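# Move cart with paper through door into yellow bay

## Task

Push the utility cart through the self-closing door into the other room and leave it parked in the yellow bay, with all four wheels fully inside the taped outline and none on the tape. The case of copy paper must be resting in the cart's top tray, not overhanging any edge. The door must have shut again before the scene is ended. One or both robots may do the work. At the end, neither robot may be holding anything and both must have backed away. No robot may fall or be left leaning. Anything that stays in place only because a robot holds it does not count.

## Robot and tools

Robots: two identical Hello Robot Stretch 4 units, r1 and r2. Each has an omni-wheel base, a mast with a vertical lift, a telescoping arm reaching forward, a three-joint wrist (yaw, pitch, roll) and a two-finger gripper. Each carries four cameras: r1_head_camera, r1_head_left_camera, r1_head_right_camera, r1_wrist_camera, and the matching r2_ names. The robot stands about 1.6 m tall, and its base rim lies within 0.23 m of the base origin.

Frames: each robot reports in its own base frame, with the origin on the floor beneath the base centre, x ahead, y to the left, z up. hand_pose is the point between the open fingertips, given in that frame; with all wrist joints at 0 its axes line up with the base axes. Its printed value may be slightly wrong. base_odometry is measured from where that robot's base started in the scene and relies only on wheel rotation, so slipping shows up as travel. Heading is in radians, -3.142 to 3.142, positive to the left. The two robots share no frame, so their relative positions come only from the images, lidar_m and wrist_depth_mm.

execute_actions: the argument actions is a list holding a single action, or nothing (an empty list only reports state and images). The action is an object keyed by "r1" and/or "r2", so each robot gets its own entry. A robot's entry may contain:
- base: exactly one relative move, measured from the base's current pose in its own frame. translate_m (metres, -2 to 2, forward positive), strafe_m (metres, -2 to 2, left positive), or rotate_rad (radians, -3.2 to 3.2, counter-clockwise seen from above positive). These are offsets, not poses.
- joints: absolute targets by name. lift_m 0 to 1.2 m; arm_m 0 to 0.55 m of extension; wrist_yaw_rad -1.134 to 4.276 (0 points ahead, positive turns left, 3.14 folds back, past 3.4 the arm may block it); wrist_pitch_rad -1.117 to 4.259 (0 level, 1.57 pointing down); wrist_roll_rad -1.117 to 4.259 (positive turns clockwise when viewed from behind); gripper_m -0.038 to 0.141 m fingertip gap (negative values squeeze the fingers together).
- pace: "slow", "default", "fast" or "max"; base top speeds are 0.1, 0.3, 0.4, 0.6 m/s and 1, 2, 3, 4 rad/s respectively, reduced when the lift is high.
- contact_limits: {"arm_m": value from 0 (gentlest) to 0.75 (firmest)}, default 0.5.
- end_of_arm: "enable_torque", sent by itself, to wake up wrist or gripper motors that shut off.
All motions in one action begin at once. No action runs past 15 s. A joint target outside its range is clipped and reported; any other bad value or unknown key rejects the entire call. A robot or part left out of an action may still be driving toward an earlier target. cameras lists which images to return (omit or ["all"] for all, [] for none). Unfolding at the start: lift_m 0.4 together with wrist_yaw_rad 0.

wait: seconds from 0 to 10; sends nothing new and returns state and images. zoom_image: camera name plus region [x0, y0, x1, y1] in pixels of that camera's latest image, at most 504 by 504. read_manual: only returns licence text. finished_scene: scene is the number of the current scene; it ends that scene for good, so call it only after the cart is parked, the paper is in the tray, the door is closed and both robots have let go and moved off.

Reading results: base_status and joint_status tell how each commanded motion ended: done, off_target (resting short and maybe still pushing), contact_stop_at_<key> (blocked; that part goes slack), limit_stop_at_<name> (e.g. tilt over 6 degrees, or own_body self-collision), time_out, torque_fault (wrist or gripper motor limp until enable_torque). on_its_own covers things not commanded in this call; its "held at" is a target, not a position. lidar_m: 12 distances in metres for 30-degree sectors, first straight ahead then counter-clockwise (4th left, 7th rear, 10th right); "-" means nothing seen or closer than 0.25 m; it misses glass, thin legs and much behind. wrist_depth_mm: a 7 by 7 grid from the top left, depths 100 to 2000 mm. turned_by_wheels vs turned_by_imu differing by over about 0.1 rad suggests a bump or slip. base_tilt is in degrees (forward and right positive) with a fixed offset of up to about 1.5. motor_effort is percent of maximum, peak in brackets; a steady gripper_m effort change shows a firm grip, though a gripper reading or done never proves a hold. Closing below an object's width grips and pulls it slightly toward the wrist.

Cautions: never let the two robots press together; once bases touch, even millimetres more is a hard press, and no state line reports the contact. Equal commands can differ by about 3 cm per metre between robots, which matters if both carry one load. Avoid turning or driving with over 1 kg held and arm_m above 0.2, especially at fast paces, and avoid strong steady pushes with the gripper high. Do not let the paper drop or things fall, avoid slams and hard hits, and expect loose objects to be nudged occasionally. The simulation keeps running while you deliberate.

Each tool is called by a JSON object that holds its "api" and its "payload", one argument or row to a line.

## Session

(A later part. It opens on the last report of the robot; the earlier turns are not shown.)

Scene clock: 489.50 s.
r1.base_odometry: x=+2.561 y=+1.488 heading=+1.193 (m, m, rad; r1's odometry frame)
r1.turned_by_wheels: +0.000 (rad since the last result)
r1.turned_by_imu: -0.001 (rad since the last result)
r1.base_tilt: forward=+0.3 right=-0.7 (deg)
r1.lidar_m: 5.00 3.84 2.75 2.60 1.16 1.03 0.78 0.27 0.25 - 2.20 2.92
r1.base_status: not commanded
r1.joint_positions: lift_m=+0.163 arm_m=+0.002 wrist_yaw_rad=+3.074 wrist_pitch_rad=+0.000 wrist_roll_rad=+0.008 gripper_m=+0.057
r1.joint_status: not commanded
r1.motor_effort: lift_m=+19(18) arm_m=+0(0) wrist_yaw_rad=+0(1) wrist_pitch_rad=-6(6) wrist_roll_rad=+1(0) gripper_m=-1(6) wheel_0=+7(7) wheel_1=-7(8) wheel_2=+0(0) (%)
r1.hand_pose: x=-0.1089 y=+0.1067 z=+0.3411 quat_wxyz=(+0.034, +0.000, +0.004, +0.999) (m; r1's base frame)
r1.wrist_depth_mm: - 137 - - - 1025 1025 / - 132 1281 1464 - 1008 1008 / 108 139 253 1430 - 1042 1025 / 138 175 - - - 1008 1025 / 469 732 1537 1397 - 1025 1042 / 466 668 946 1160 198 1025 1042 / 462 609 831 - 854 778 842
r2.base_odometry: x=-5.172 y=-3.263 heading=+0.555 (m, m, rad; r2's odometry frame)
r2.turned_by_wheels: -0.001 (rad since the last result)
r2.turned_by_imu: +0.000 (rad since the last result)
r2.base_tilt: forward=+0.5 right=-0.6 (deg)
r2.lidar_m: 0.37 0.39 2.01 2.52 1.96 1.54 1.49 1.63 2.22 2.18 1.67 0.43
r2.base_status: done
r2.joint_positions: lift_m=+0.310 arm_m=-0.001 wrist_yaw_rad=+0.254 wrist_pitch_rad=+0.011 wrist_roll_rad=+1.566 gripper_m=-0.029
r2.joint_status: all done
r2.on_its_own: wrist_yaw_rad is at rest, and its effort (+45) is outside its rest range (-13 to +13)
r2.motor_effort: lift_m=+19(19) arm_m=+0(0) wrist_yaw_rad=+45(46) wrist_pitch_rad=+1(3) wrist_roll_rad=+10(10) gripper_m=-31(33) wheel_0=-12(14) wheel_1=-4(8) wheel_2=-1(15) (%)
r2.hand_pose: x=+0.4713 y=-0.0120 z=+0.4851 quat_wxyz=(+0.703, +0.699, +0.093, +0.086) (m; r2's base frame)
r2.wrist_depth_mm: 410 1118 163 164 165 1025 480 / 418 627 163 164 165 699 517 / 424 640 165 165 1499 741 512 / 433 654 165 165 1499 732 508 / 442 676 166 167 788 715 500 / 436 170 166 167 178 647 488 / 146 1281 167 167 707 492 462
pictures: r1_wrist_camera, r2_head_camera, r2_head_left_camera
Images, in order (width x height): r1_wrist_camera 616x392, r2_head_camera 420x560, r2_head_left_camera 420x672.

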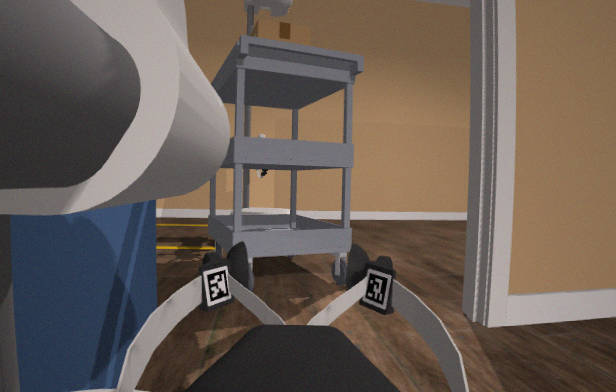

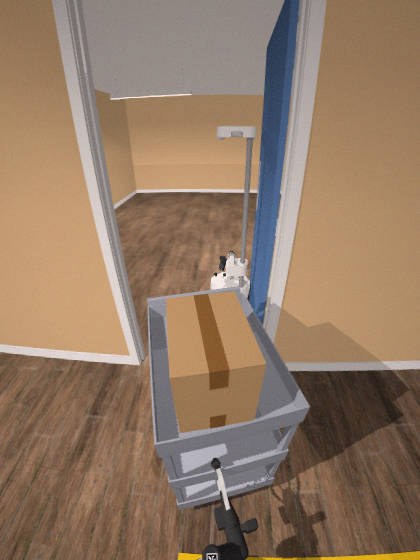

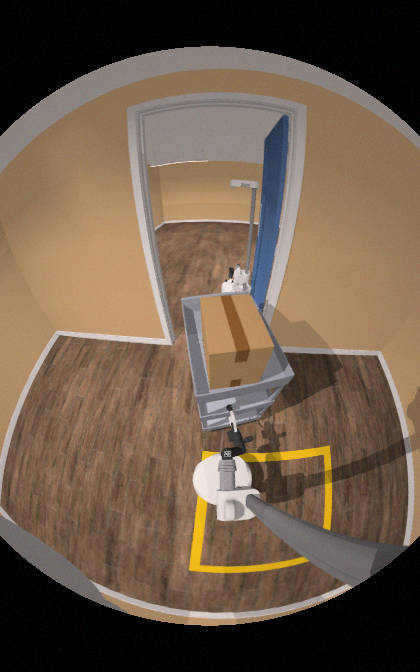

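{"api": "execute_actions", "payload": {
  "actions": [
    {"r2":{"base":{"translate_m":-0.15},"joints":{"wrist_yaw_rad":0.2},"pace":"slow"},"r1":{"base":{"translate_m":0.8}}}
  ],
  "cameras": ["r2_head_camera","r2_head_left_camera","r1_wrist_camera"]
}}

{"api": "execute_actions", "payload": {
  "actions": [
    {"r2":{"base":{"strafe_m":-0.2},"joints":{"wrist_yaw_rad":0.28},"pace":"slow"}}
  ],
  "cameras": ["r2_head_camera","r2_head_left_camera","r1_wrist_camera"]
}}

Scene clock: 505.70 s.
r1.base_odometry: x=+2.855 y=+2.231 heading=+1.193 (m, m, rad; r1's odometry frame)
r1.turned_by_wheels: +0.000 (rad since the last result)
r1.turned_by_imu: +0.000 (rad since the last result)
r1.base_tilt: forward=+0.1 right=-0.8 (deg)
r1.lidar_m: 4.19 3.88 2.76 2.61 2.32 0.85 0.87 1.63 2.19 2.09 2.17 2.85
r1.base_status: done
r1.joint_positions: lift_m=+0.163 arm_m=+0.002 wrist_yaw_rad=+3.074 wrist_pitch_rad=+0.000 wrist_roll_rad=+0.008 gripper_m=+0.057
r1.joint_status: not commanded
r1.motor_effort: lift_m=+19(19) arm_m=-1(1) wrist_yaw_rad=-1(0) wrist_pitch_rad=-5(7) wrist_roll_rad=+1(0) gripper_m=-4(2) wheel_0=+1(9) wheel_1=+0(6) wheel_2=+0(15) (%)
r1.hand_pose: x=-0.1089 y=+0.1067 z=+0.3411 quat_wxyz=(+0.034, +0.000, +0.004, +0.999) (m; r1's base frame)
r1.wrist_depth_mm: - 137 1499 1098 1808 1863 1863 / - 132 1336 1078 1808 1921 1921 / 108 139 254 1098 1808 1921 1863 / 137 174 1464 1098 1808 1863 1921 / 1618 1708 1499 1098 1863 1863 1921 / 1042 1078 946 1060 198 1182 1138 / 759 741 831 - 854 788 831
r2.base_odometry: x=-5.299 y=-3.342 heading=+0.554 (m, m, rad; r2's odometry frame)
r2.turned_by_wheels: -0.001 (rad since the last result)
r2.turned_by_imu: +0.002 (rad since the last result)
r2.base_tilt: forward=+0.4 right=-0.6 (deg)
r2.lidar_m: 0.37 0.39 2.27 2.53 1.79 1.39 1.34 1.46 2.17 2.17 1.87 0.41
r2.base_status: done
r2.joint_positions: lift_m=+0.310 arm_m=-0.001 wrist_yaw_rad=+0.191 wrist_pitch_rad=+0.011 wrist_roll_rad=+1.566 gripper_m=-0.029
r2.joint_status: all done
r2.on_its_own: wrist_yaw_rad is at rest, and its effort (+26) is outside its rest range (-13 to +13)
r2.motor_effort: lift_m=+19(18) arm_m=+0(0) wrist_yaw_rad=+26(42) wrist_pitch_rad=+2(1) wrist_roll_rad=+11(11) gripper_m=-31(35) wheel_0=-8(9) wheel_1=-3(4) wheel_2=+1(13) (%)
r2.hand_pose: x=+0.4699 y=-0.0312 z=+0.4851 quat_wxyz=(+0.706, +0.702, +0.071, +0.064) (m; r2's base frame)
r2.wrist_depth_mm: 413 1098 162 162 163 1098 477 / 418 615 163 163 164 707 521 / 427 640 164 164 165 741 517 / 436 654 165 166 1464 741 508 / 436 676 166 166 778 715 500 / 433 170 167 167 177 647 488 / 146 1397 167 167 1281 172 459
pictures: r1_wrist_camera, r2_head_camera, r2_head_left_camera
Images, in order (width x height): r1_wrist_camera 616x392, r2_head_camera 420x560, r2_head_left_camera 420x672.

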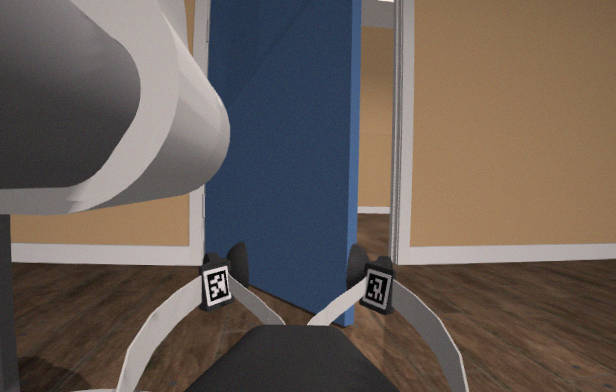

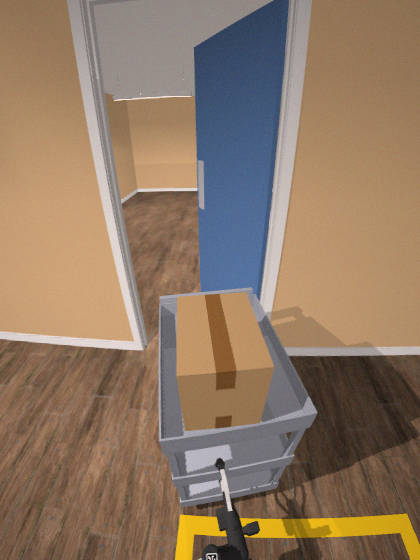

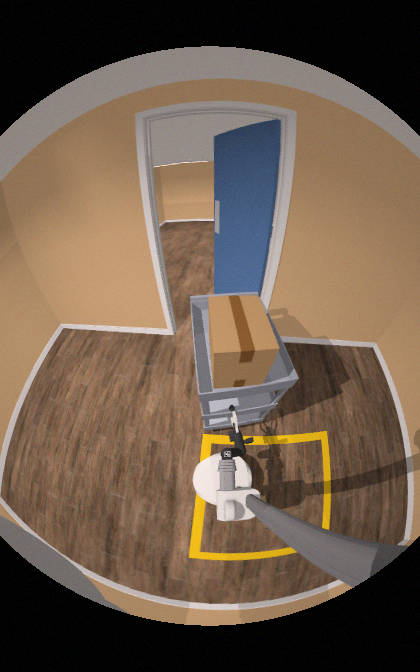

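Scene clock: 508.87 s.
r1.base_odometry: x=+2.855 y=+2.231 heading=+1.193 (m, m, rad; r1's odometry frame)
r1.turned_by_wheels: +0.000 (rad since the last result)
r1.turned_by_imu: +0.000 (rad since the last result)
r1.base_tilt: forward=+0.1 right=-0.8 (deg)
r1.lidar_m: 4.18 3.87 2.73 2.63 2.31 1.36 1.42 1.64 2.19 2.09 2.16 2.85
r1.base_status: not commanded
r1.joint_positions: lift_m=+0.163 arm_m=+0.002 wrist_yaw_rad=+3.074 wrist_pitch_rad=+0.000 wrist_roll_rad=+0.008 gripper_m=+0.057
r1.joint_status: not commanded
r1.motor_effort: lift_m=+19(19) arm_m=+0(0) wrist_yaw_rad=-1(0) wrist_pitch_rad=-7(5) wrist_roll_rad=+0(0) gripper_m=-2(4) wheel_0=+1(1) wheel_1=+0(0) wheel_2=+0(1) (%)
r1.hand_pose: x=-0.1089 y=+0.1067 z=+0.3411 quat_wxyz=(+0.034, +0.000, +0.004, +0.999) (m; r1's base frame)
r1.wrist_depth_mm: - 137 1618 1576 1537 1863 1863 / - 131 1661 1576 1499 1921 1863 / 108 139 253 1576 1499 1808 1921 / 137 174 1661 1576 1537 1863 1921 / 1661 1661 1661 1618 1537 1863 1921 / 1060 1098 976 1138 198 1160 1160 / 768 741 831 - 842 788 820
r2.base_odometry: x=-5.194 y=-3.512 heading=+0.555 (m, m, rad; r2's odometry frame)
r2.turned_by_wheels: +0.001 (rad since the last result)
r2.turned_by_imu: +0.003 (rad since the last result)
r2.base_tilt: forward=+0.5 right=-0.8 (deg)
r2.lidar_m: 0.35 0.35 2.21 2.73 1.76 1.40 1.36 1.49 2.01 1.97 1.84 0.46
r2.base_status: done
r2.joint_positions: lift_m=+0.310 arm_m=-0.001 wrist_yaw_rad=+0.289 wrist_pitch_rad=+0.012 wrist_roll_rad=+1.577 gripper_m=-0.029
r2.joint_status: all done
r2.on_its_own: wrist_yaw_rad is at rest, and its effort (-25) is outside its rest range (-13 to +13); wrist_roll_rad is at rest, and its effort (-19) is outside its rest range (-13 to +13)
r2.motor_effort: lift_m=+18(18) arm_m=+0(0) wrist_yaw_rad=-25(78) wrist_pitch_rad=-3(3) wrist_roll_rad=-19(20) gripper_m=-28(33) wheel_0=+8(17) wheel_1=+2(8) wheel_2=+0(10) (%)
r2.hand_pose: x=+0.4715 y=-0.0016 z=+0.4848 quat_wxyz=(+0.698, +0.701, +0.106, +0.097) (m; r2's base frame)
r2.wrist_depth_mm: 421 1060 183 184 1078 1042 452 / 430 1205 180 181 1205 1008 488 / 439 654 177 177 1308 683 504 / 442 668 173 174 1464 723 504 / 445 683 171 172 1537 707 492 / 427 168 167 168 178 647 488 / 402 640 163 166 175 163 477
pictures: r1_wrist_camera, r2_head_camera, r2_head_left_camera
Images, in order (width x height): r1_wrist_camera 616x392, r2_head_camera 420x560, r2_head_left_camera 420x672.

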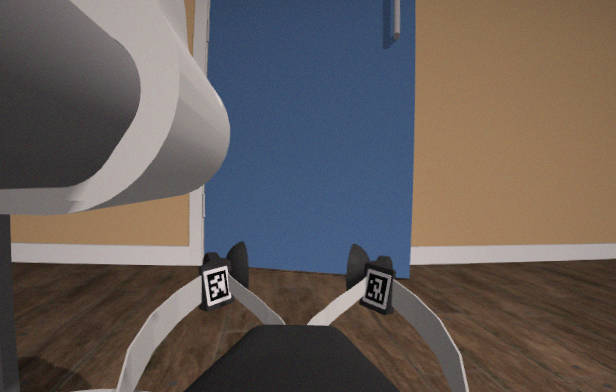

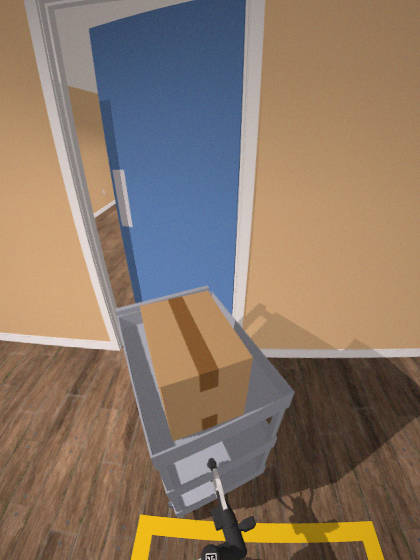

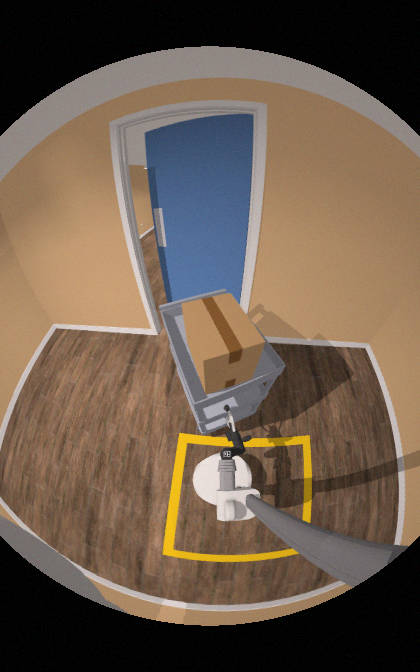

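{"api": "execute_actions", "payload": {
  "actions": [
    {"r2":{"base":{"strafe_m":-0.2},"joints":{"wrist_yaw_rad":0.34},"pace":"slow"}}
  ],
  "cameras": ["r2_head_camera"]
}}

{"api": "execute_actions", "payload": {
  "actions": [
    {"r2":{"base":{"translate_m":-0.3},"pace":"slow"}}
  ],
  "cameras": ["r2_head_camera","r2_head_left_camera"]
}}

Scene clock: 518.40 s.
r1.base_odometry: x=+2.855 y=+2.231 heading=+1.193 (m, m, rad; r1's odometry frame)
r1.turned_by_wheels: +0.000 (rad since the last result)
r1.turned_by_imu: -0.001 (rad since the last result)
r1.base_tilt: forward=+0.2 right=-1.0 (deg)
r1.lidar_m: 4.19 3.87 2.76 2.63 2.33 1.65 1.59 1.64 2.21 2.10 2.16 2.88
r1.base_status: not commanded
r1.joint_positions: lift_m=+0.163 arm_m=+0.002 wrist_yaw_rad=+3.074 wrist_pitch_rad=+0.000 wrist_roll_rad=+0.008 gripper_m=+0.057
r1.joint_status: not commanded
r1.motor_effort: lift_m=+19(19) arm_m=+0(1) wrist_yaw_rad=-1(1) wrist_pitch_rad=-6(6) wrist_roll_rad=+1(0) gripper_m=+0(6) wheel_0=+1(1) wheel_1=+0(0) wheel_2=+0(1) (%)
r1.hand_pose: x=-0.1089 y=+0.1067 z=+0.3411 quat_wxyz=(+0.034, +0.000, +0.004, +0.999) (m; r1's base frame)
r1.wrist_depth_mm: - 137 1661 1708 1808 1921 1808 / - 131 1661 1756 1808 1863 1921 / 108 139 254 1756 1808 1863 1863 / 138 175 1708 1756 1863 1863 1921 / 1618 1661 1756 1756 1863 1863 1921 / 1060 1098 960 1160 198 1182 1160 / 768 741 831 - 854 798 831
r2.base_odometry: x=-5.088 y=-3.682 heading=+0.555 (m, m, rad; r2's odometry frame)
r2.turned_by_wheels: +0.001 (rad since the last result)
r2.turned_by_imu: +0.005 (rad since the last result)
r2.base_tilt: forward=+0.3 right=-0.7 (deg)
r2.lidar_m: 0.33 0.31 2.17 2.90 1.82 1.43 1.39 1.51 1.81 1.79 1.79 0.53
r2.base_status: done
r2.joint_positions: lift_m=+0.310 arm_m=-0.001 wrist_yaw_rad=+0.351 wrist_pitch_rad=+0.013 wrist_roll_rad=+1.577 gripper_m=-0.029
r2.joint_status: all done
r2.on_its_own: wrist_yaw_rad is at rest, and its effort (-32) is outside its rest range (-13 to +13); wrist_roll_rad is at rest, and its effort (-21) is outside its rest range (-13 to +13)
r2.motor_effort: lift_m=+18(18) arm_m=+0(0) wrist_yaw_rad=-32(39) wrist_pitch_rad=-5(6) wrist_roll_rad=-21(21) gripper_m=-31(31) wheel_0=+6(13) wheel_1=-1(3) wheel_2=+1(6) (%)
r2.hand_pose: x=+0.4710 y=+0.0172 z=+0.4846 quat_wxyz=(+0.695, +0.698, +0.129, +0.119) (m; r2's base frame)
r2.wrist_depth_mm: 1025 1060 227 223 1060 1042 741 / 430 1098 211 209 1118 1078 449 / 436 1229 198 199 1229 640 504 / 442 683 186 189 1308 683 496 / 449 676 178 179 1397 699 492 / 424 168 170 171 178 676 488 / 397 603 158 165 176 163 477
pictures: r2_head_camera
Images, in order (width x height): r2_head_camera 420x560.

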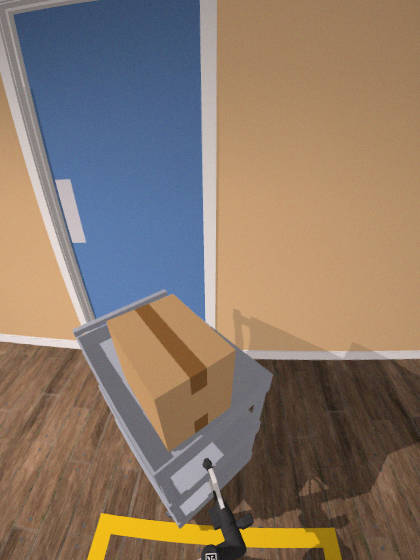

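Scene clock: 522.70 s.
r1.base_odometry: x=+2.855 y=+2.231 heading=+1.193 (m, m, rad; r1's odometry frame)
r1.turned_by_wheels: +0.000 (rad since the last result)
r1.turned_by_imu: -0.001 (rad since the last result)
r1.base_tilt: forward=+0.1 right=-0.9 (deg)
r1.lidar_m: 4.20 3.88 2.76 2.63 2.34 1.63 1.56 1.61 2.22 2.08 2.17 2.85
r1.base_status: not commanded
r1.joint_positions: lift_m=+0.163 arm_m=+0.002 wrist_yaw_rad=+3.074 wrist_pitch_rad=+0.000 wrist_roll_rad=+0.008 gripper_m=+0.057
r1.joint_status: not commanded
r1.motor_effort: lift_m=+19(19) arm_m=-1(1) wrist_yaw_rad=-1(1) wrist_pitch_rad=-7(7) wrist_roll_rad=+0(0) gripper_m=-3(5) wheel_0=+1(1) wheel_1=-1(0) wheel_2=+0(0) (%)
r1.hand_pose: x=-0.1089 y=+0.1067 z=+0.3411 quat_wxyz=(+0.034, +0.000, +0.004, +0.999) (m; r1's base frame)
r1.wrist_depth_mm: - 137 1661 1756 1808 1921 1863 / - 131 1756 1708 1863 1863 1921 / 108 139 254 1808 1808 1863 1983 / 137 174 1708 1756 1808 1863 1921 / 1576 1618 1708 1756 1863 1863 1863 / 1078 1078 960 1160 198 1160 1138 / 768 741 820 - 842 778 831
r2.base_odometry: x=-5.343 y=-3.840 heading=+0.554 (m, m, rad; r2's odometry frame)
r2.turned_by_wheels: -0.001 (rad since the last result)
r2.turned_by_imu: +0.000 (rad since the last result)
r2.base_tilt: forward=+0.4 right=-0.8 (deg)
r2.lidar_m: 0.38 0.34 2.67 2.96 1.43 1.12 1.05 1.18 1.76 1.75 1.87 0.48
r2.base_status: done
r2.joint_positions: lift_m=+0.310 arm_m=-0.001 wrist_yaw_rad=+0.328 wrist_pitch_rad=+0.014 wrist_roll_rad=+1.566 gripper_m=-0.029
r2.joint_status: not commanded
r2.on_its_own: wrist_yaw_rad is at rest, and its effort (+34) is outside its rest range (-13 to +13)
r2.motor_effort: lift_m=+18(18) arm_m=+0(0) wrist_yaw_rad=+34(35) wrist_pitch_rad=-7(8) wrist_roll_rad=+11(20) gripper_m=-31(35) wheel_0=-9(10) wheel_1=-3(7) wheel_2=-1(16) (%)
r2.hand_pose: x=+0.4714 y=+0.0102 z=+0.4844 quat_wxyz=(+0.700, +0.695, +0.120, +0.111) (m; r2's base frame)
r2.wrist_depth_mm: 415 1336 182 183 1336 1118 715 / 424 683 179 180 1366 1025 492 / 433 647 176 177 788 699 508 / 439 676 173 174 1576 715 504 / 449 691 171 172 1576 691 496 / 436 169 168 169 178 634 488 / 145 1983 164 167 723 169 462
pictures: r2_head_camera, r2_head_left_camera
Images, in order (width x height): r2_head_camera 420x560, r2_head_left_camera 420x672.

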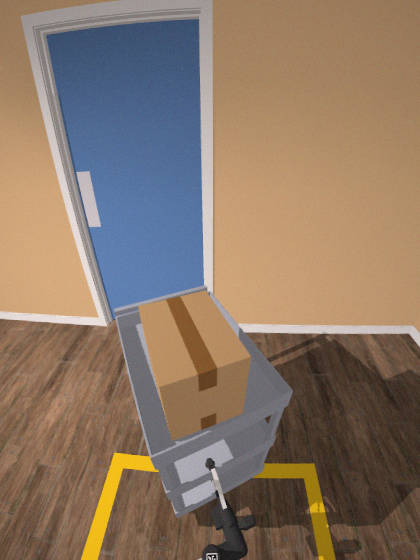

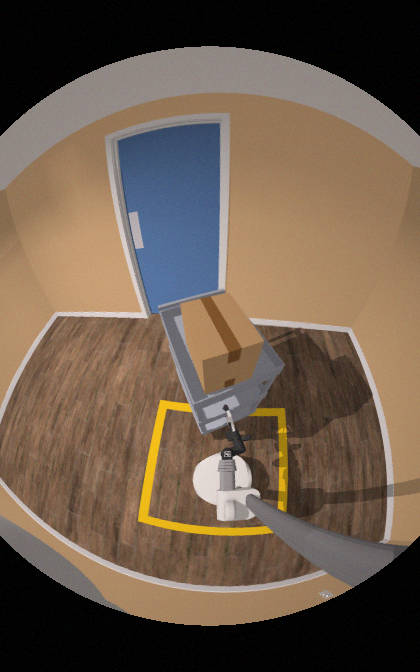

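{"api": "execute_actions", "payload": {
  "actions": [
    {"r2":{"base":{"translate_m":-0.35},"joints":{"wrist_yaw_rad":0.26},"pace":"slow"}}
  ],
  "cameras": ["r2_head_camera","r2_head_left_camera"]
}}

Scene clock: 534.43 s.
r1.base_odometry: x=+2.855 y=+2.231 heading=+1.193 (m, m, rad; r1's odometry frame)
r1.turned_by_wheels: +0.000 (rad since the last result)
r1.turned_by_imu: -0.001 (rad since the last result)
r1.base_tilt: forward=+0.0 right=-0.9 (deg)
r1.lidar_m: 4.19 3.87 2.78 2.63 2.32 1.67 1.56 1.65 2.19 2.08 2.14 2.87
r1.base_status: not commanded
r1.joint_positions: lift_m=+0.163 arm_m=+0.002 wrist_yaw_rad=+3.074 wrist_pitch_rad=+0.000 wrist_roll_rad=+0.008 gripper_m=+0.057
r1.joint_status: not commanded
r1.motor_effort: lift_m=+19(19) arm_m=-1(1) wrist_yaw_rad=+0(1) wrist_pitch_rad=-6(6) wrist_roll_rad=+0(0) gripper_m=-6(1) wheel_0=+1(1) wheel_1=+0(0) wheel_2=+0(1) (%)
r1.hand_pose: x=-0.1089 y=+0.1067 z=+0.3411 quat_wxyz=(+0.034, +0.000, +0.004, +0.999) (m; r1's base frame)
r1.wrist_depth_mm: - 138 1708 1756 1756 1921 1921 / - 131 1708 1708 1808 1863 1921 / 108 139 254 1756 1808 1863 1921 / 138 175 1708 1756 1756 1863 1921 / 1618 1661 1661 1808 1808 1863 1921 / 1042 1078 960 1138 198 1160 1138 / 759 741 820 - 842 788 831
r2.base_odometry: x=-5.641 y=-4.024 heading=+0.553 (m, m, rad; r2's odometry frame)
r2.turned_by_wheels: -0.001 (rad since the last result)
r2.turned_by_imu: +0.000 (rad since the last result)
r2.base_tilt: forward=+0.6 right=-0.7 (deg)
r2.lidar_m: 0.37 0.39 3.05 2.23 0.99 0.72 0.72 0.80 1.19 1.71 1.85 0.42
r2.base_status: done
r2.joint_positions: lift_m=+0.310 arm_m=-0.001 wrist_yaw_rad=+0.245 wrist_pitch_rad=+0.010 wrist_roll_rad=+1.564 gripper_m=-0.029
r2.joint_status: all done
r2.on_its_own: wrist_yaw_rad is at rest, and its effort (+43) is outside its rest range (-13 to +13); wrist_roll_rad is at rest, and its effort (+17) is outside its rest range (-13 to +13)
r2.motor_effort: lift_m=+18(18) arm_m=+0(0) wrist_yaw_rad=+43(45) wrist_pitch_rad=+4(7) wrist_roll_rad=+17(16) gripper_m=-28(35) wheel_0=-11(13) wheel_1=-6(6) wheel_2=+0(11) (%)
r2.hand_pose: x=+0.4712 y=-0.0150 z=+0.4856 quat_wxyz=(+0.704, +0.699, +0.089, +0.083) (m; r2's base frame)
r2.wrist_depth_mm: 407 609 156 156 156 1118 496 / 415 615 158 158 158 732 525 / 424 627 160 159 160 741 517 / 433 647 162 162 163 732 508 / 436 668 163 164 798 707 504 / 433 171 166 167 173 615 496 / 394 - 168 168 741 480 462
pictures: r2_head_camera, r2_head_left_camera
Images, in order (width x height): r2_head_camera 420x560, r2_head_left_camera 420x672.

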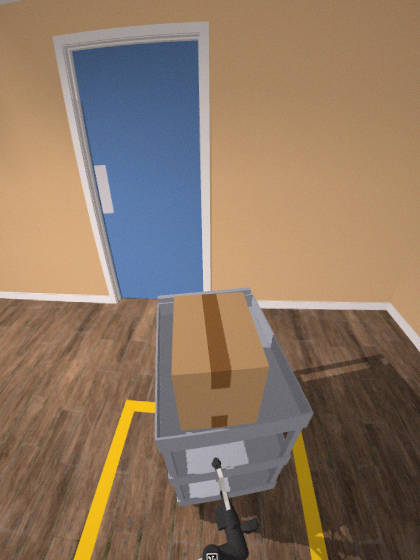

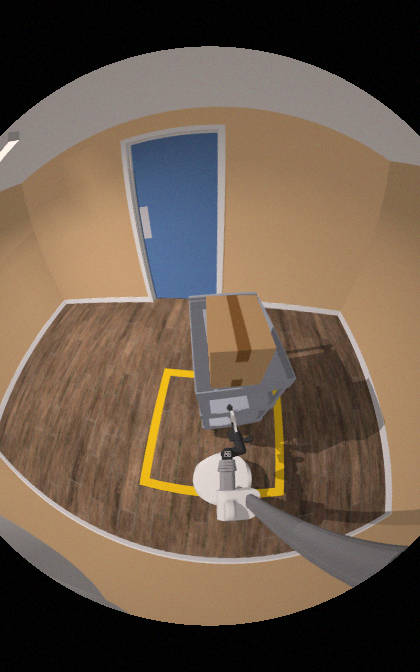

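{"api": "execute_actions", "payload": {
  "actions": [
    {"r2":{"base":{"translate_m":-0.32},"joints":{"wrist_yaw_rad":0.17},"pace":"slow"}}
  ],
  "cameras": ["r2_head_camera","r2_head_left_camera"]
}}

Scene clock: 545.73 s.
r1.base_odometry: x=+2.855 y=+2.231 heading=+1.193 (m, m, rad; r1's odometry frame)
r1.turned_by_wheels: +0.000 (rad since the last result)
r1.turned_by_imu: -0.001 (rad since the last result)
r1.base_tilt: forward=+0.3 right=-1.0 (deg)
r1.lidar_m: 4.20 3.88 2.78 2.63 2.31 1.66 1.56 1.63 2.22 2.09 2.16 2.87
r1.base_status: not commanded
r1.joint_positions: lift_m=+0.163 arm_m=+0.002 wrist_yaw_rad=+3.074 wrist_pitch_rad=+0.000 wrist_roll_rad=+0.008 gripper_m=+0.057
r1.joint_status: not commanded
r1.motor_effort: lift_m=+19(19) arm_m=-1(0) wrist_yaw_rad=-1(1) wrist_pitch_rad=-5(6) wrist_roll_rad=+1(1) gripper_m=-4(5) wheel_0=+1(1) wheel_1=+0(1) wheel_2=+0(0) (%)
r1.hand_pose: x=-0.1089 y=+0.1067 z=+0.3411 quat_wxyz=(+0.034, +0.000, +0.004, +0.999) (m; r1's base frame)
r1.wrist_depth_mm: - 137 1618 1756 1756 1863 1921 / - 131 1708 1756 1808 1863 1863 / 108 139 253 1756 1808 1808 1863 / 138 174 1708 1708 1863 1808 1863 / 1618 1661 1708 1756 1756 1863 1921 / 1042 1078 960 1182 199 1182 1160 / 768 750 820 - 842 778 831
r2.base_odometry: x=-5.913 y=-4.192 heading=+0.552 (m, m, rad; r2's odometry frame)
r2.turned_by_wheels: -0.001 (rad since the last result)
r2.turned_by_imu: -0.001 (rad since the last result)
r2.base_tilt: forward=+0.5 right=-0.6 (deg)
r2.lidar_m: 0.38 0.41 3.07 1.32 0.58 0.44 0.42 0.47 0.68 1.68 1.80 0.39
r2.base_status: done
r2.joint_positions: lift_m=+0.310 arm_m=-0.001 wrist_yaw_rad=+0.152 wrist_pitch_rad=+0.009 wrist_roll_rad=+1.565 gripper_m=-0.029
r2.joint_status: all done
r2.on_its_own: wrist_yaw_rad is at rest, and its effort (+51) is outside its rest range (-13 to +13); wrist_roll_rad is at rest, and its effort (+14) is outside its rest range (-13 to +13)
r2.motor_effort: lift_m=+17(18) arm_m=+0(0) wrist_yaw_rad=+51(52) wrist_pitch_rad=+8(8) wrist_roll_rad=+14(16) gripper_m=-30(34) wheel_0=-12(15) wheel_1=-5(7) wheel_2=-2(10) (%)
r2.hand_pose: x=+0.4685 y=-0.0427 z=+0.4859 quat_wxyz=(+0.707, +0.703, +0.057, +0.051) (m; r2's base frame)
r2.wrist_depth_mm: 404 591 147 147 148 715 521 / 415 615 150 151 151 741 525 / 421 627 154 154 154 759 521 / 430 647 157 157 159 741 512 / 436 661 161 161 768 715 504 / 430 172 166 165 173 603 496 / 392 - 168 167 741 535 459
pictures: r2_head_camera, r2_head_left_camera
Images, in order (width x height): r2_head_camera 420x560, r2_head_left_camera 420x672.

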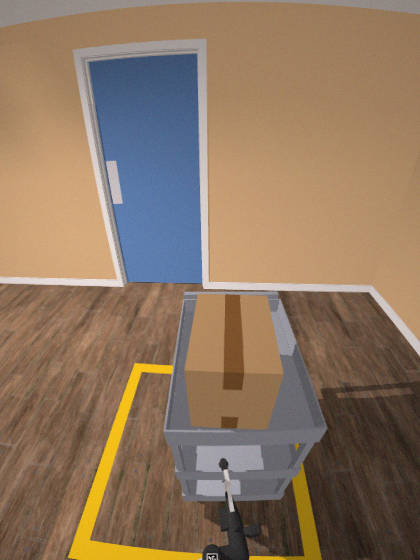

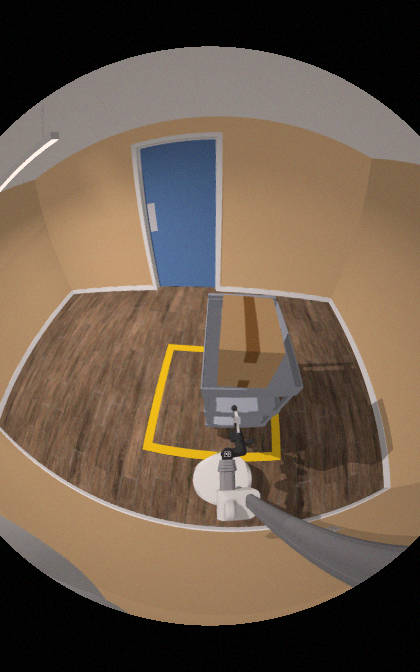

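{"api": "execute_actions", "payload": {
  "actions": [
    {"r2":{"joints":{"gripper_m":0.141}}}
  ],
  "cameras": []
}}

{"api": "execute_actions", "payload": {
  "actions": [
    {"r2":{"base":{"translate_m":-0.11},"joints":{"wrist_yaw_rad":0.6},"pace":"slow"}}
  ],
  "cameras": ["r2_head_camera","r2_wrist_camera"]
}}

Scene clock: 552.57 s.
r1.base_odometry: x=+2.855 y=+2.231 heading=+1.193 (m, m, rad; r1's odometry frame)
r1.turned_by_wheels: +0.000 (rad since the last result)
r1.turned_by_imu: -0.001 (rad since the last result)
r1.base_tilt: forward=+0.3 right=-0.8 (deg)
r1.lidar_m: 4.21 3.88 2.77 2.63 2.34 1.63 1.58 1.64 2.22 2.08 2.17 2.84
r1.base_status: not commanded
r1.joint_positions: lift_m=+0.163 arm_m=+0.002 wrist_yaw_rad=+3.074 wrist_pitch_rad=+0.000 wrist_roll_rad=+0.008 gripper_m=+0.057
r1.joint_status: not commanded
r1.motor_effort: lift_m=+19(19) arm_m=+0(1) wrist_yaw_rad=-1(1) wrist_pitch_rad=-7(6) wrist_roll_rad=+0(1) gripper_m=-5(1) wheel_0=+1(1) wheel_1=+0(0) wheel_2=+0(1) (%)
r1.hand_pose: x=-0.1089 y=+0.1067 z=+0.3411 quat_wxyz=(+0.034, +0.000, +0.004, +0.999) (m; r1's base frame)
r1.wrist_depth_mm: - 137 1708 1756 1808 1756 1863 / - 131 1708 1708 1808 1863 1863 / 108 139 254 1808 1808 1808 1921 / 138 175 1708 1756 1808 1921 1983 / 1618 1708 1708 1808 1756 1756 1921 / 1042 1118 931 1160 198 1160 1138 / 768 750 820 - 854 778 820
r2.base_odometry: x=-5.913 y=-4.192 heading=+0.553 (m, m, rad; r2's odometry frame)
r2.turned_by_wheels: +0.001 (rad since the last result)
r2.turned_by_imu: +0.003 (rad since the last result)
r2.base_tilt: forward=+0.4 right=-0.6 (deg)
r2.lidar_m: 0.39 0.44 3.06 1.29 0.53 0.42 0.41 0.47 0.70 1.68 1.83 0.44
r2.base_status: not commanded
r2.joint_positions: lift_m=+0.310 arm_m=-0.001 wrist_yaw_rad=+0.169 wrist_pitch_rad=+0.012 wrist_roll_rad=+1.570 gripper_m=+0.141
r2.joint_status: all done
r2.motor_effort: lift_m=+17(17) arm_m=+0(0) wrist_yaw_rad=+2(54) wrist_pitch_rad=-3(21) wrist_roll_rad=+0(14) gripper_m=-1(29) wheel_0=-1(12) wheel_1=+0(5) wheel_2=-3(6) (%)
r2.hand_pose: x=+0.4692 y=-0.0376 z=+0.4849 quat_wxyz=(+0.705, +0.704, +0.064, +0.055) (m; r2's base frame)
r2.wrist_depth_mm: 418 627 163 163 165 699 517 / 424 627 167 167 1537 741 512 / 436 647 172 172 1464 732 504 / 439 668 176 177 1618 715 500 / 445 627 181 182 809 707 492 / 452 198 185 187 222 525 484 / - - 192 141 1576 842 452
pictures: none
No camera images: the call's "cameras" was empty. Leave "cameras" out to get every camera's image.

Scene clock: 554.97 s.
r1.base_odometry: x=+2.855 y=+2.231 heading=+1.193 (m, m, rad; r1's odometry frame)
r1.turned_by_wheels: +0.000 (rad since the last result)
r1.turned_by_imu: +0.000 (rad since the last result)
r1.base_tilt: forward=+0.0 right=-1.0 (deg)
r1.lidar_m: 4.19 3.90 2.77 2.63 2.33 1.66 1.56 1.62 2.21 2.09 2.16 2.85
r1.base_status: not commanded
r1.joint_positions: lift_m=+0.163 arm_m=+0.002 wrist_yaw_rad=+3.074 wrist_pitch_rad=+0.000 wrist_roll_rad=+0.008 gripper_m=+0.057
r1.joint_status: not commanded
r1.motor_effort: lift_m=+19(19) arm_m=-1(0) wrist_yaw_rad=+0(0) wrist_pitch_rad=-6(7) wrist_roll_rad=+1(1) gripper_m=-5(3) wheel_0=+1(1) wheel_1=+0(0) wheel_2=+0(0) (%)
r1.hand_pose: x=-0.1089 y=+0.1067 z=+0.3411 quat_wxyz=(+0.034, +0.000, +0.004, +0.999) (m; r1's base frame)
r1.wrist_depth_mm: - 138 1661 1756 1808 1863 1863 / - 131 1661 1756 1808 1863 1863 / 108 139 253 1808 1863 1863 1863 / 137 174 1756 1756 1808 1863 1921 / 1618 1661 1756 1808 1808 1863 1921 / 1042 1098 960 1138 198 1160 1160 / 768 741 831 - 842 778 820
r2.base_odometry: x=-6.007 y=-4.249 heading=+0.553 (m, m, rad; r2's odometry frame)
r2.turned_by_wheels: +0.000 (rad since the last result)
r2.turned_by_imu: +0.001 (rad since the last result)
r2.base_tilt: forward=+0.6 right=-0.7 (deg)
r2.lidar_m: 0.49 2.71 3.08 0.97 0.43 0.32 0.31 0.35 0.49 1.68 1.82 0.54
r2.base_status: done
r2.joint_positions: lift_m=+0.310 arm_m=-0.001 wrist_yaw_rad=+0.600 wrist_pitch_rad=+0.013 wrist_roll_rad=+1.571 gripper_m=+0.141
r2.joint_status: all done
r2.motor_effort: lift_m=+17(17) arm_m=+0(0) wrist_yaw_rad=-1(25) wrist_pitch_rad=-3(4) wrist_roll_rad=-2(7) gripper_m=+0(3) wheel_0=-1(9) wheel_1=+0(4) wheel_2=+2(5) (%)
r2.hand_pose: x=+0.4576 y=+0.0906 z=+0.4847 quat_wxyz=(+0.677, +0.674, +0.213, +0.204) (m; r2's base frame)
r2.wrist_depth_mm: 418 627 231 223 1576 750 521 / 430 - - 244 1863 683 512 / 469 - - 265 - 1042 484 / 319 315 310 294 1618 931 427 / - - - - 1537 842 330 / - 203 - - 1464 809 699 / - - - 141 1808 904 683
pictures: r2_head_camera, r2_wrist_camera
Images, in order (width x height): r2_head_camera 420x560, r2_wrist_camera 616x392.

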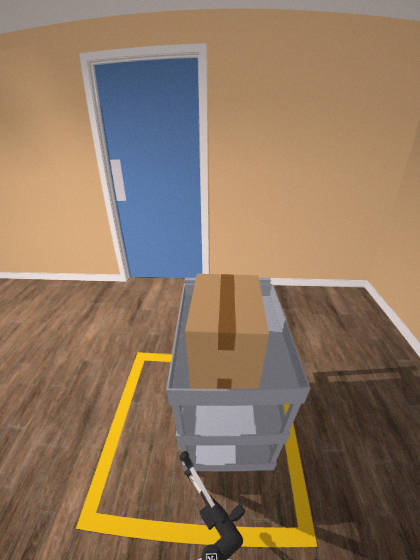

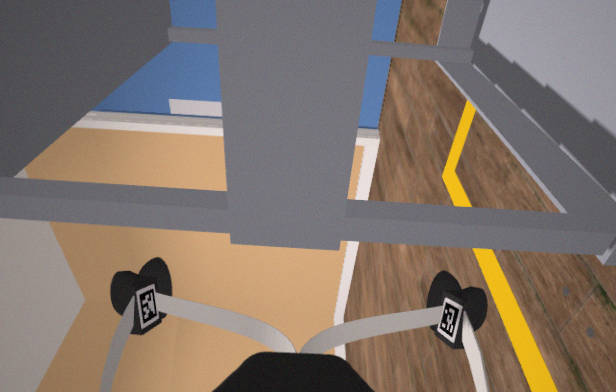

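{"api": "execute_actions", "payload": {
  "actions": [
    {"r2":{"base":{"strafe_m":-0.95},"joints":{"wrist_yaw_rad":1.0,"wrist_roll_rad":0.0,"lift_m":0.15}}}
  ],
  "cameras": ["r2_head_camera","r2_wrist_camera","r2_head_left_camera"]
}}

Scene clock: 562.67 s.
r1.base_odometry: x=+2.855 y=+2.231 heading=+1.193 (m, m, rad; r1's odometry frame)
r1.turned_by_wheels: +0.000 (rad since the last result)
r1.turned_by_imu: -0.001 (rad since the last result)
r1.base_tilt: forward=+0.1 right=-0.9 (deg)
r1.lidar_m: 4.19 3.87 2.75 2.61 2.32 1.63 1.57 1.63 2.20 2.09 2.16 2.86
r1.base_status: not commanded
r1.joint_positions: lift_m=+0.163 arm_m=+0.002 wrist_yaw_rad=+3.074 wrist_pitch_rad=+0.000 wrist_roll_rad=+0.008 gripper_m=+0.057
r1.joint_status: not commanded
r1.motor_effort: lift_m=+19(19) arm_m=+0(1) wrist_yaw_rad=-1(1) wrist_pitch_rad=-6(7) wrist_roll_rad=+0(0) gripper_m=-5(0) wheel_0=+1(1) wheel_1=+0(0) wheel_2=+0(1) (%)
r1.hand_pose: x=-0.1089 y=+0.1067 z=+0.3411 quat_wxyz=(+0.034, +0.000, +0.004, +0.999) (m; r1's base frame)
r1.wrist_depth_mm: - 137 1708 1808 1756 1756 1863 / - 131 1756 1756 1808 1863 1863 / 108 139 253 1756 1808 1808 1921 / 137 175 1708 1756 1808 1921 1983 / 1618 1661 1661 1756 1808 1863 1863 / 1078 1078 946 1160 198 1182 1160 / 768 750 820 - 842 798 831
r2.base_odometry: x=-5.508 y=-5.058 heading=+0.553 (m, m, rad; r2's odometry frame)
r2.turned_by_wheels: +0.000 (rad since the last result)
r2.turned_by_imu: +0.004 (rad since the last result)
r2.base_tilt: forward=+0.5 right=-0.8 (deg)
r2.lidar_m: 2.36 0.85 0.81 1.23 0.55 0.41 0.40 0.42 0.63 0.73 0.80 1.17
r2.base_status: done
r2.joint_positions: lift_m=+0.150 arm_m=-0.001 wrist_yaw_rad=+1.000 wrist_pitch_rad=+0.013 wrist_roll_rad=+0.000 gripper_m=+0.141
r2.joint_status: all done
r2.motor_effort: lift_m=+17(19) arm_m=+0(0) wrist_yaw_rad=+0(5) wrist_pitch_rad=-6(5) wrist_roll_rad=-2(5) gripper_m=+0(2) wheel_0=+1(9) wheel_1=+1(7) wheel_2=+1(1) (%)
r2.hand_pose: x=+0.3995 y=+0.1955 z=+0.3246 quat_wxyz=(+0.878, -0.003, +0.006, +0.479) (m; r2's base frame)
r2.wrist_depth_mm: - - 904 891 917 - - / - - - - - - - / - - 732 759 891 - - / - - - - - - - / - - 1118 1366 - - - / 1160 202 691 768 842 1255 1576 / 831 831 750 142 931 891 1060
pictures: r2_head_camera, r2_head_left_camera, r2_wrist_camera
Images, in order (width x height): r2_head_camera 420x560, r2_head_left_camera 420x672, r2_wrist_camera 616x392.

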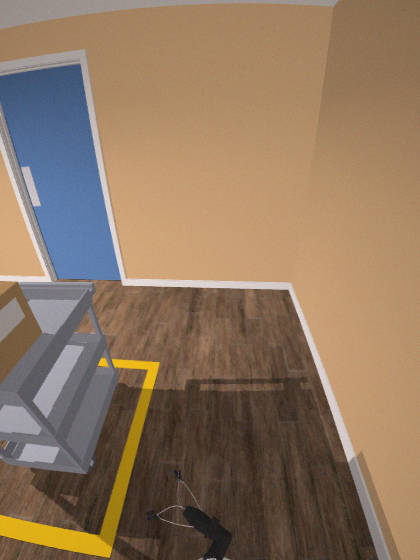

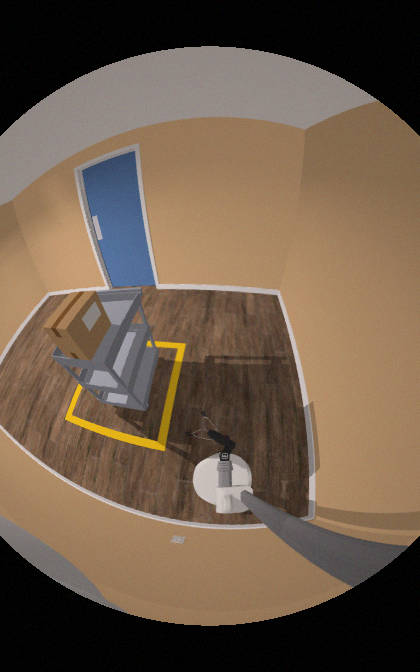

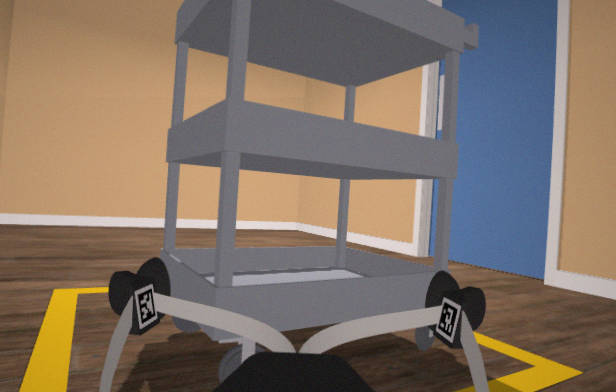

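{"api": "execute_actions", "payload": {
  "actions": [
    {"r2":{"base":{"translate_m":0.8},"joints":{"wrist_yaw_rad":1.57,"wrist_pitch_rad":0.35,"lift_m":0.2}}}
  ],
  "cameras": ["r2_wrist_camera","r2_head_left_camera"]
}}

Scene clock: 571.10 s.
r1.base_odometry: x=+2.855 y=+2.231 heading=+1.193 (m, m, rad; r1's odometry frame)
r1.turned_by_wheels: +0.000 (rad since the last result)
r1.turned_by_imu: -0.001 (rad since the last result)
r1.base_tilt: forward=+0.3 right=-0.9 (deg)
r1.lidar_m: 4.20 3.85 2.77 2.63 2.33 1.66 1.57 1.64 2.20 2.08 2.16 2.83
r1.base_status: not commanded
r1.joint_positions: lift_m=+0.163 arm_m=+0.002 wrist_yaw_rad=+3.074 wrist_pitch_rad=+0.000 wrist_roll_rad=+0.008 gripper_m=+0.057
r1.joint_status: not commanded
r1.motor_effort: lift_m=+19(19) arm_m=+0(0) wrist_yaw_rad=+0(0) wrist_pitch_rad=-6(5) wrist_roll_rad=+0(0) gripper_m=-2(3) wheel_0=+1(1) wheel_1=+0(1) wheel_2=+0(0) (%)
r1.hand_pose: x=-0.1089 y=+0.1067 z=+0.3411 quat_wxyz=(+0.034, +0.000, +0.004, +0.999) (m; r1's base frame)
r1.wrist_depth_mm: - 137 1708 1708 1756 1756 1863 / - 132 1661 1708 1808 1921 1921 / 108 139 254 1661 1808 1863 1921 / 138 175 1708 1756 1756 1808 1983 / 1537 1661 1708 1808 1808 1863 1921 / 1042 1078 960 1138 198 1160 1160 / 768 741 831 - 854 788 831
r2.base_odometry: x=-4.827 y=-4.638 heading=+0.553 (m, m, rad; r2's odometry frame)
r2.turned_by_wheels: +0.000 (rad since the last result)
r2.turned_by_imu: +0.000 (rad since the last result)
r2.base_tilt: forward=+0.4 right=-0.7 (deg)
r2.lidar_m: 1.56 1.69 0.62 0.58 0.63 1.22 1.19 1.06 0.83 0.80 0.87 1.32
r2.base_status: done
r2.joint_positions: lift_m=+0.200 arm_m=-0.001 wrist_yaw_rad=+1.570 wrist_pitch_rad=+0.352 wrist_roll_rad=+0.000 gripper_m=+0.141
r2.joint_status: all done
r2.motor_effort: lift_m=+21(20) arm_m=+0(1) wrist_yaw_rad=+1(4) wrist_pitch_rad=-4(6) wrist_roll_rad=-2(0) gripper_m=-1(2) wheel_0=+0(5) wheel_1=-1(8) wheel_2=+1(11) (%)
r2.hand_pose: x=+0.2578 y=+0.2707 z=+0.2787 quat_wxyz=(+0.697, -0.124, +0.124, +0.696) (m; r2's base frame)
r2.wrist_depth_mm: 1863 768 627 496 - - - / - - - - - - - / 1366 1008 1008 1008 - - - / 580 580 574 574 1336 1397 1464 / 640 597 768 585 917 960 991 / 640 202 676 676 691 661 741 / 530 530 549 142 569 559 597
pictures: r2_head_left_camera, r2_wrist_camera
Images, in order (width x height): r2_head_left_camera 420x672, r2_wrist_camera 616x392.

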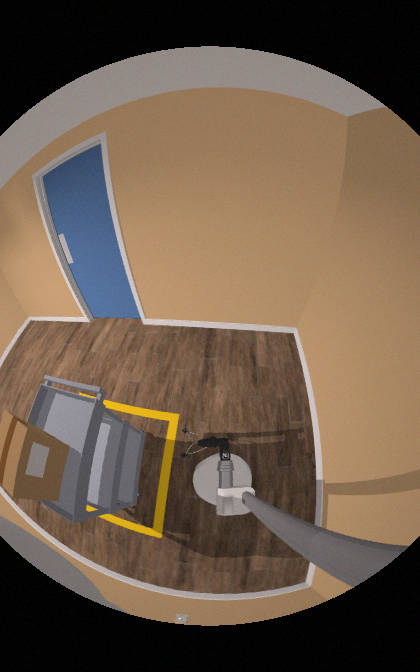

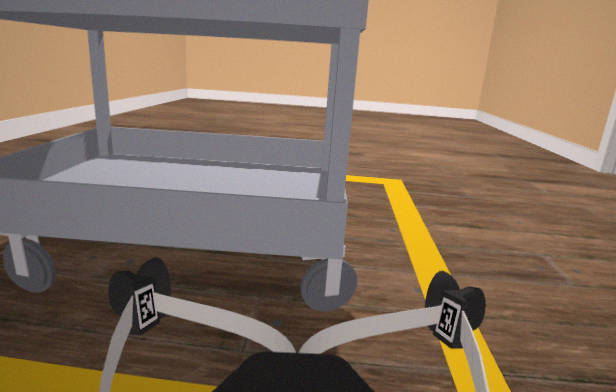

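{"api": "finished_scene", "payload": {
  "scene": 2
}}

The scene is finished: the task was done.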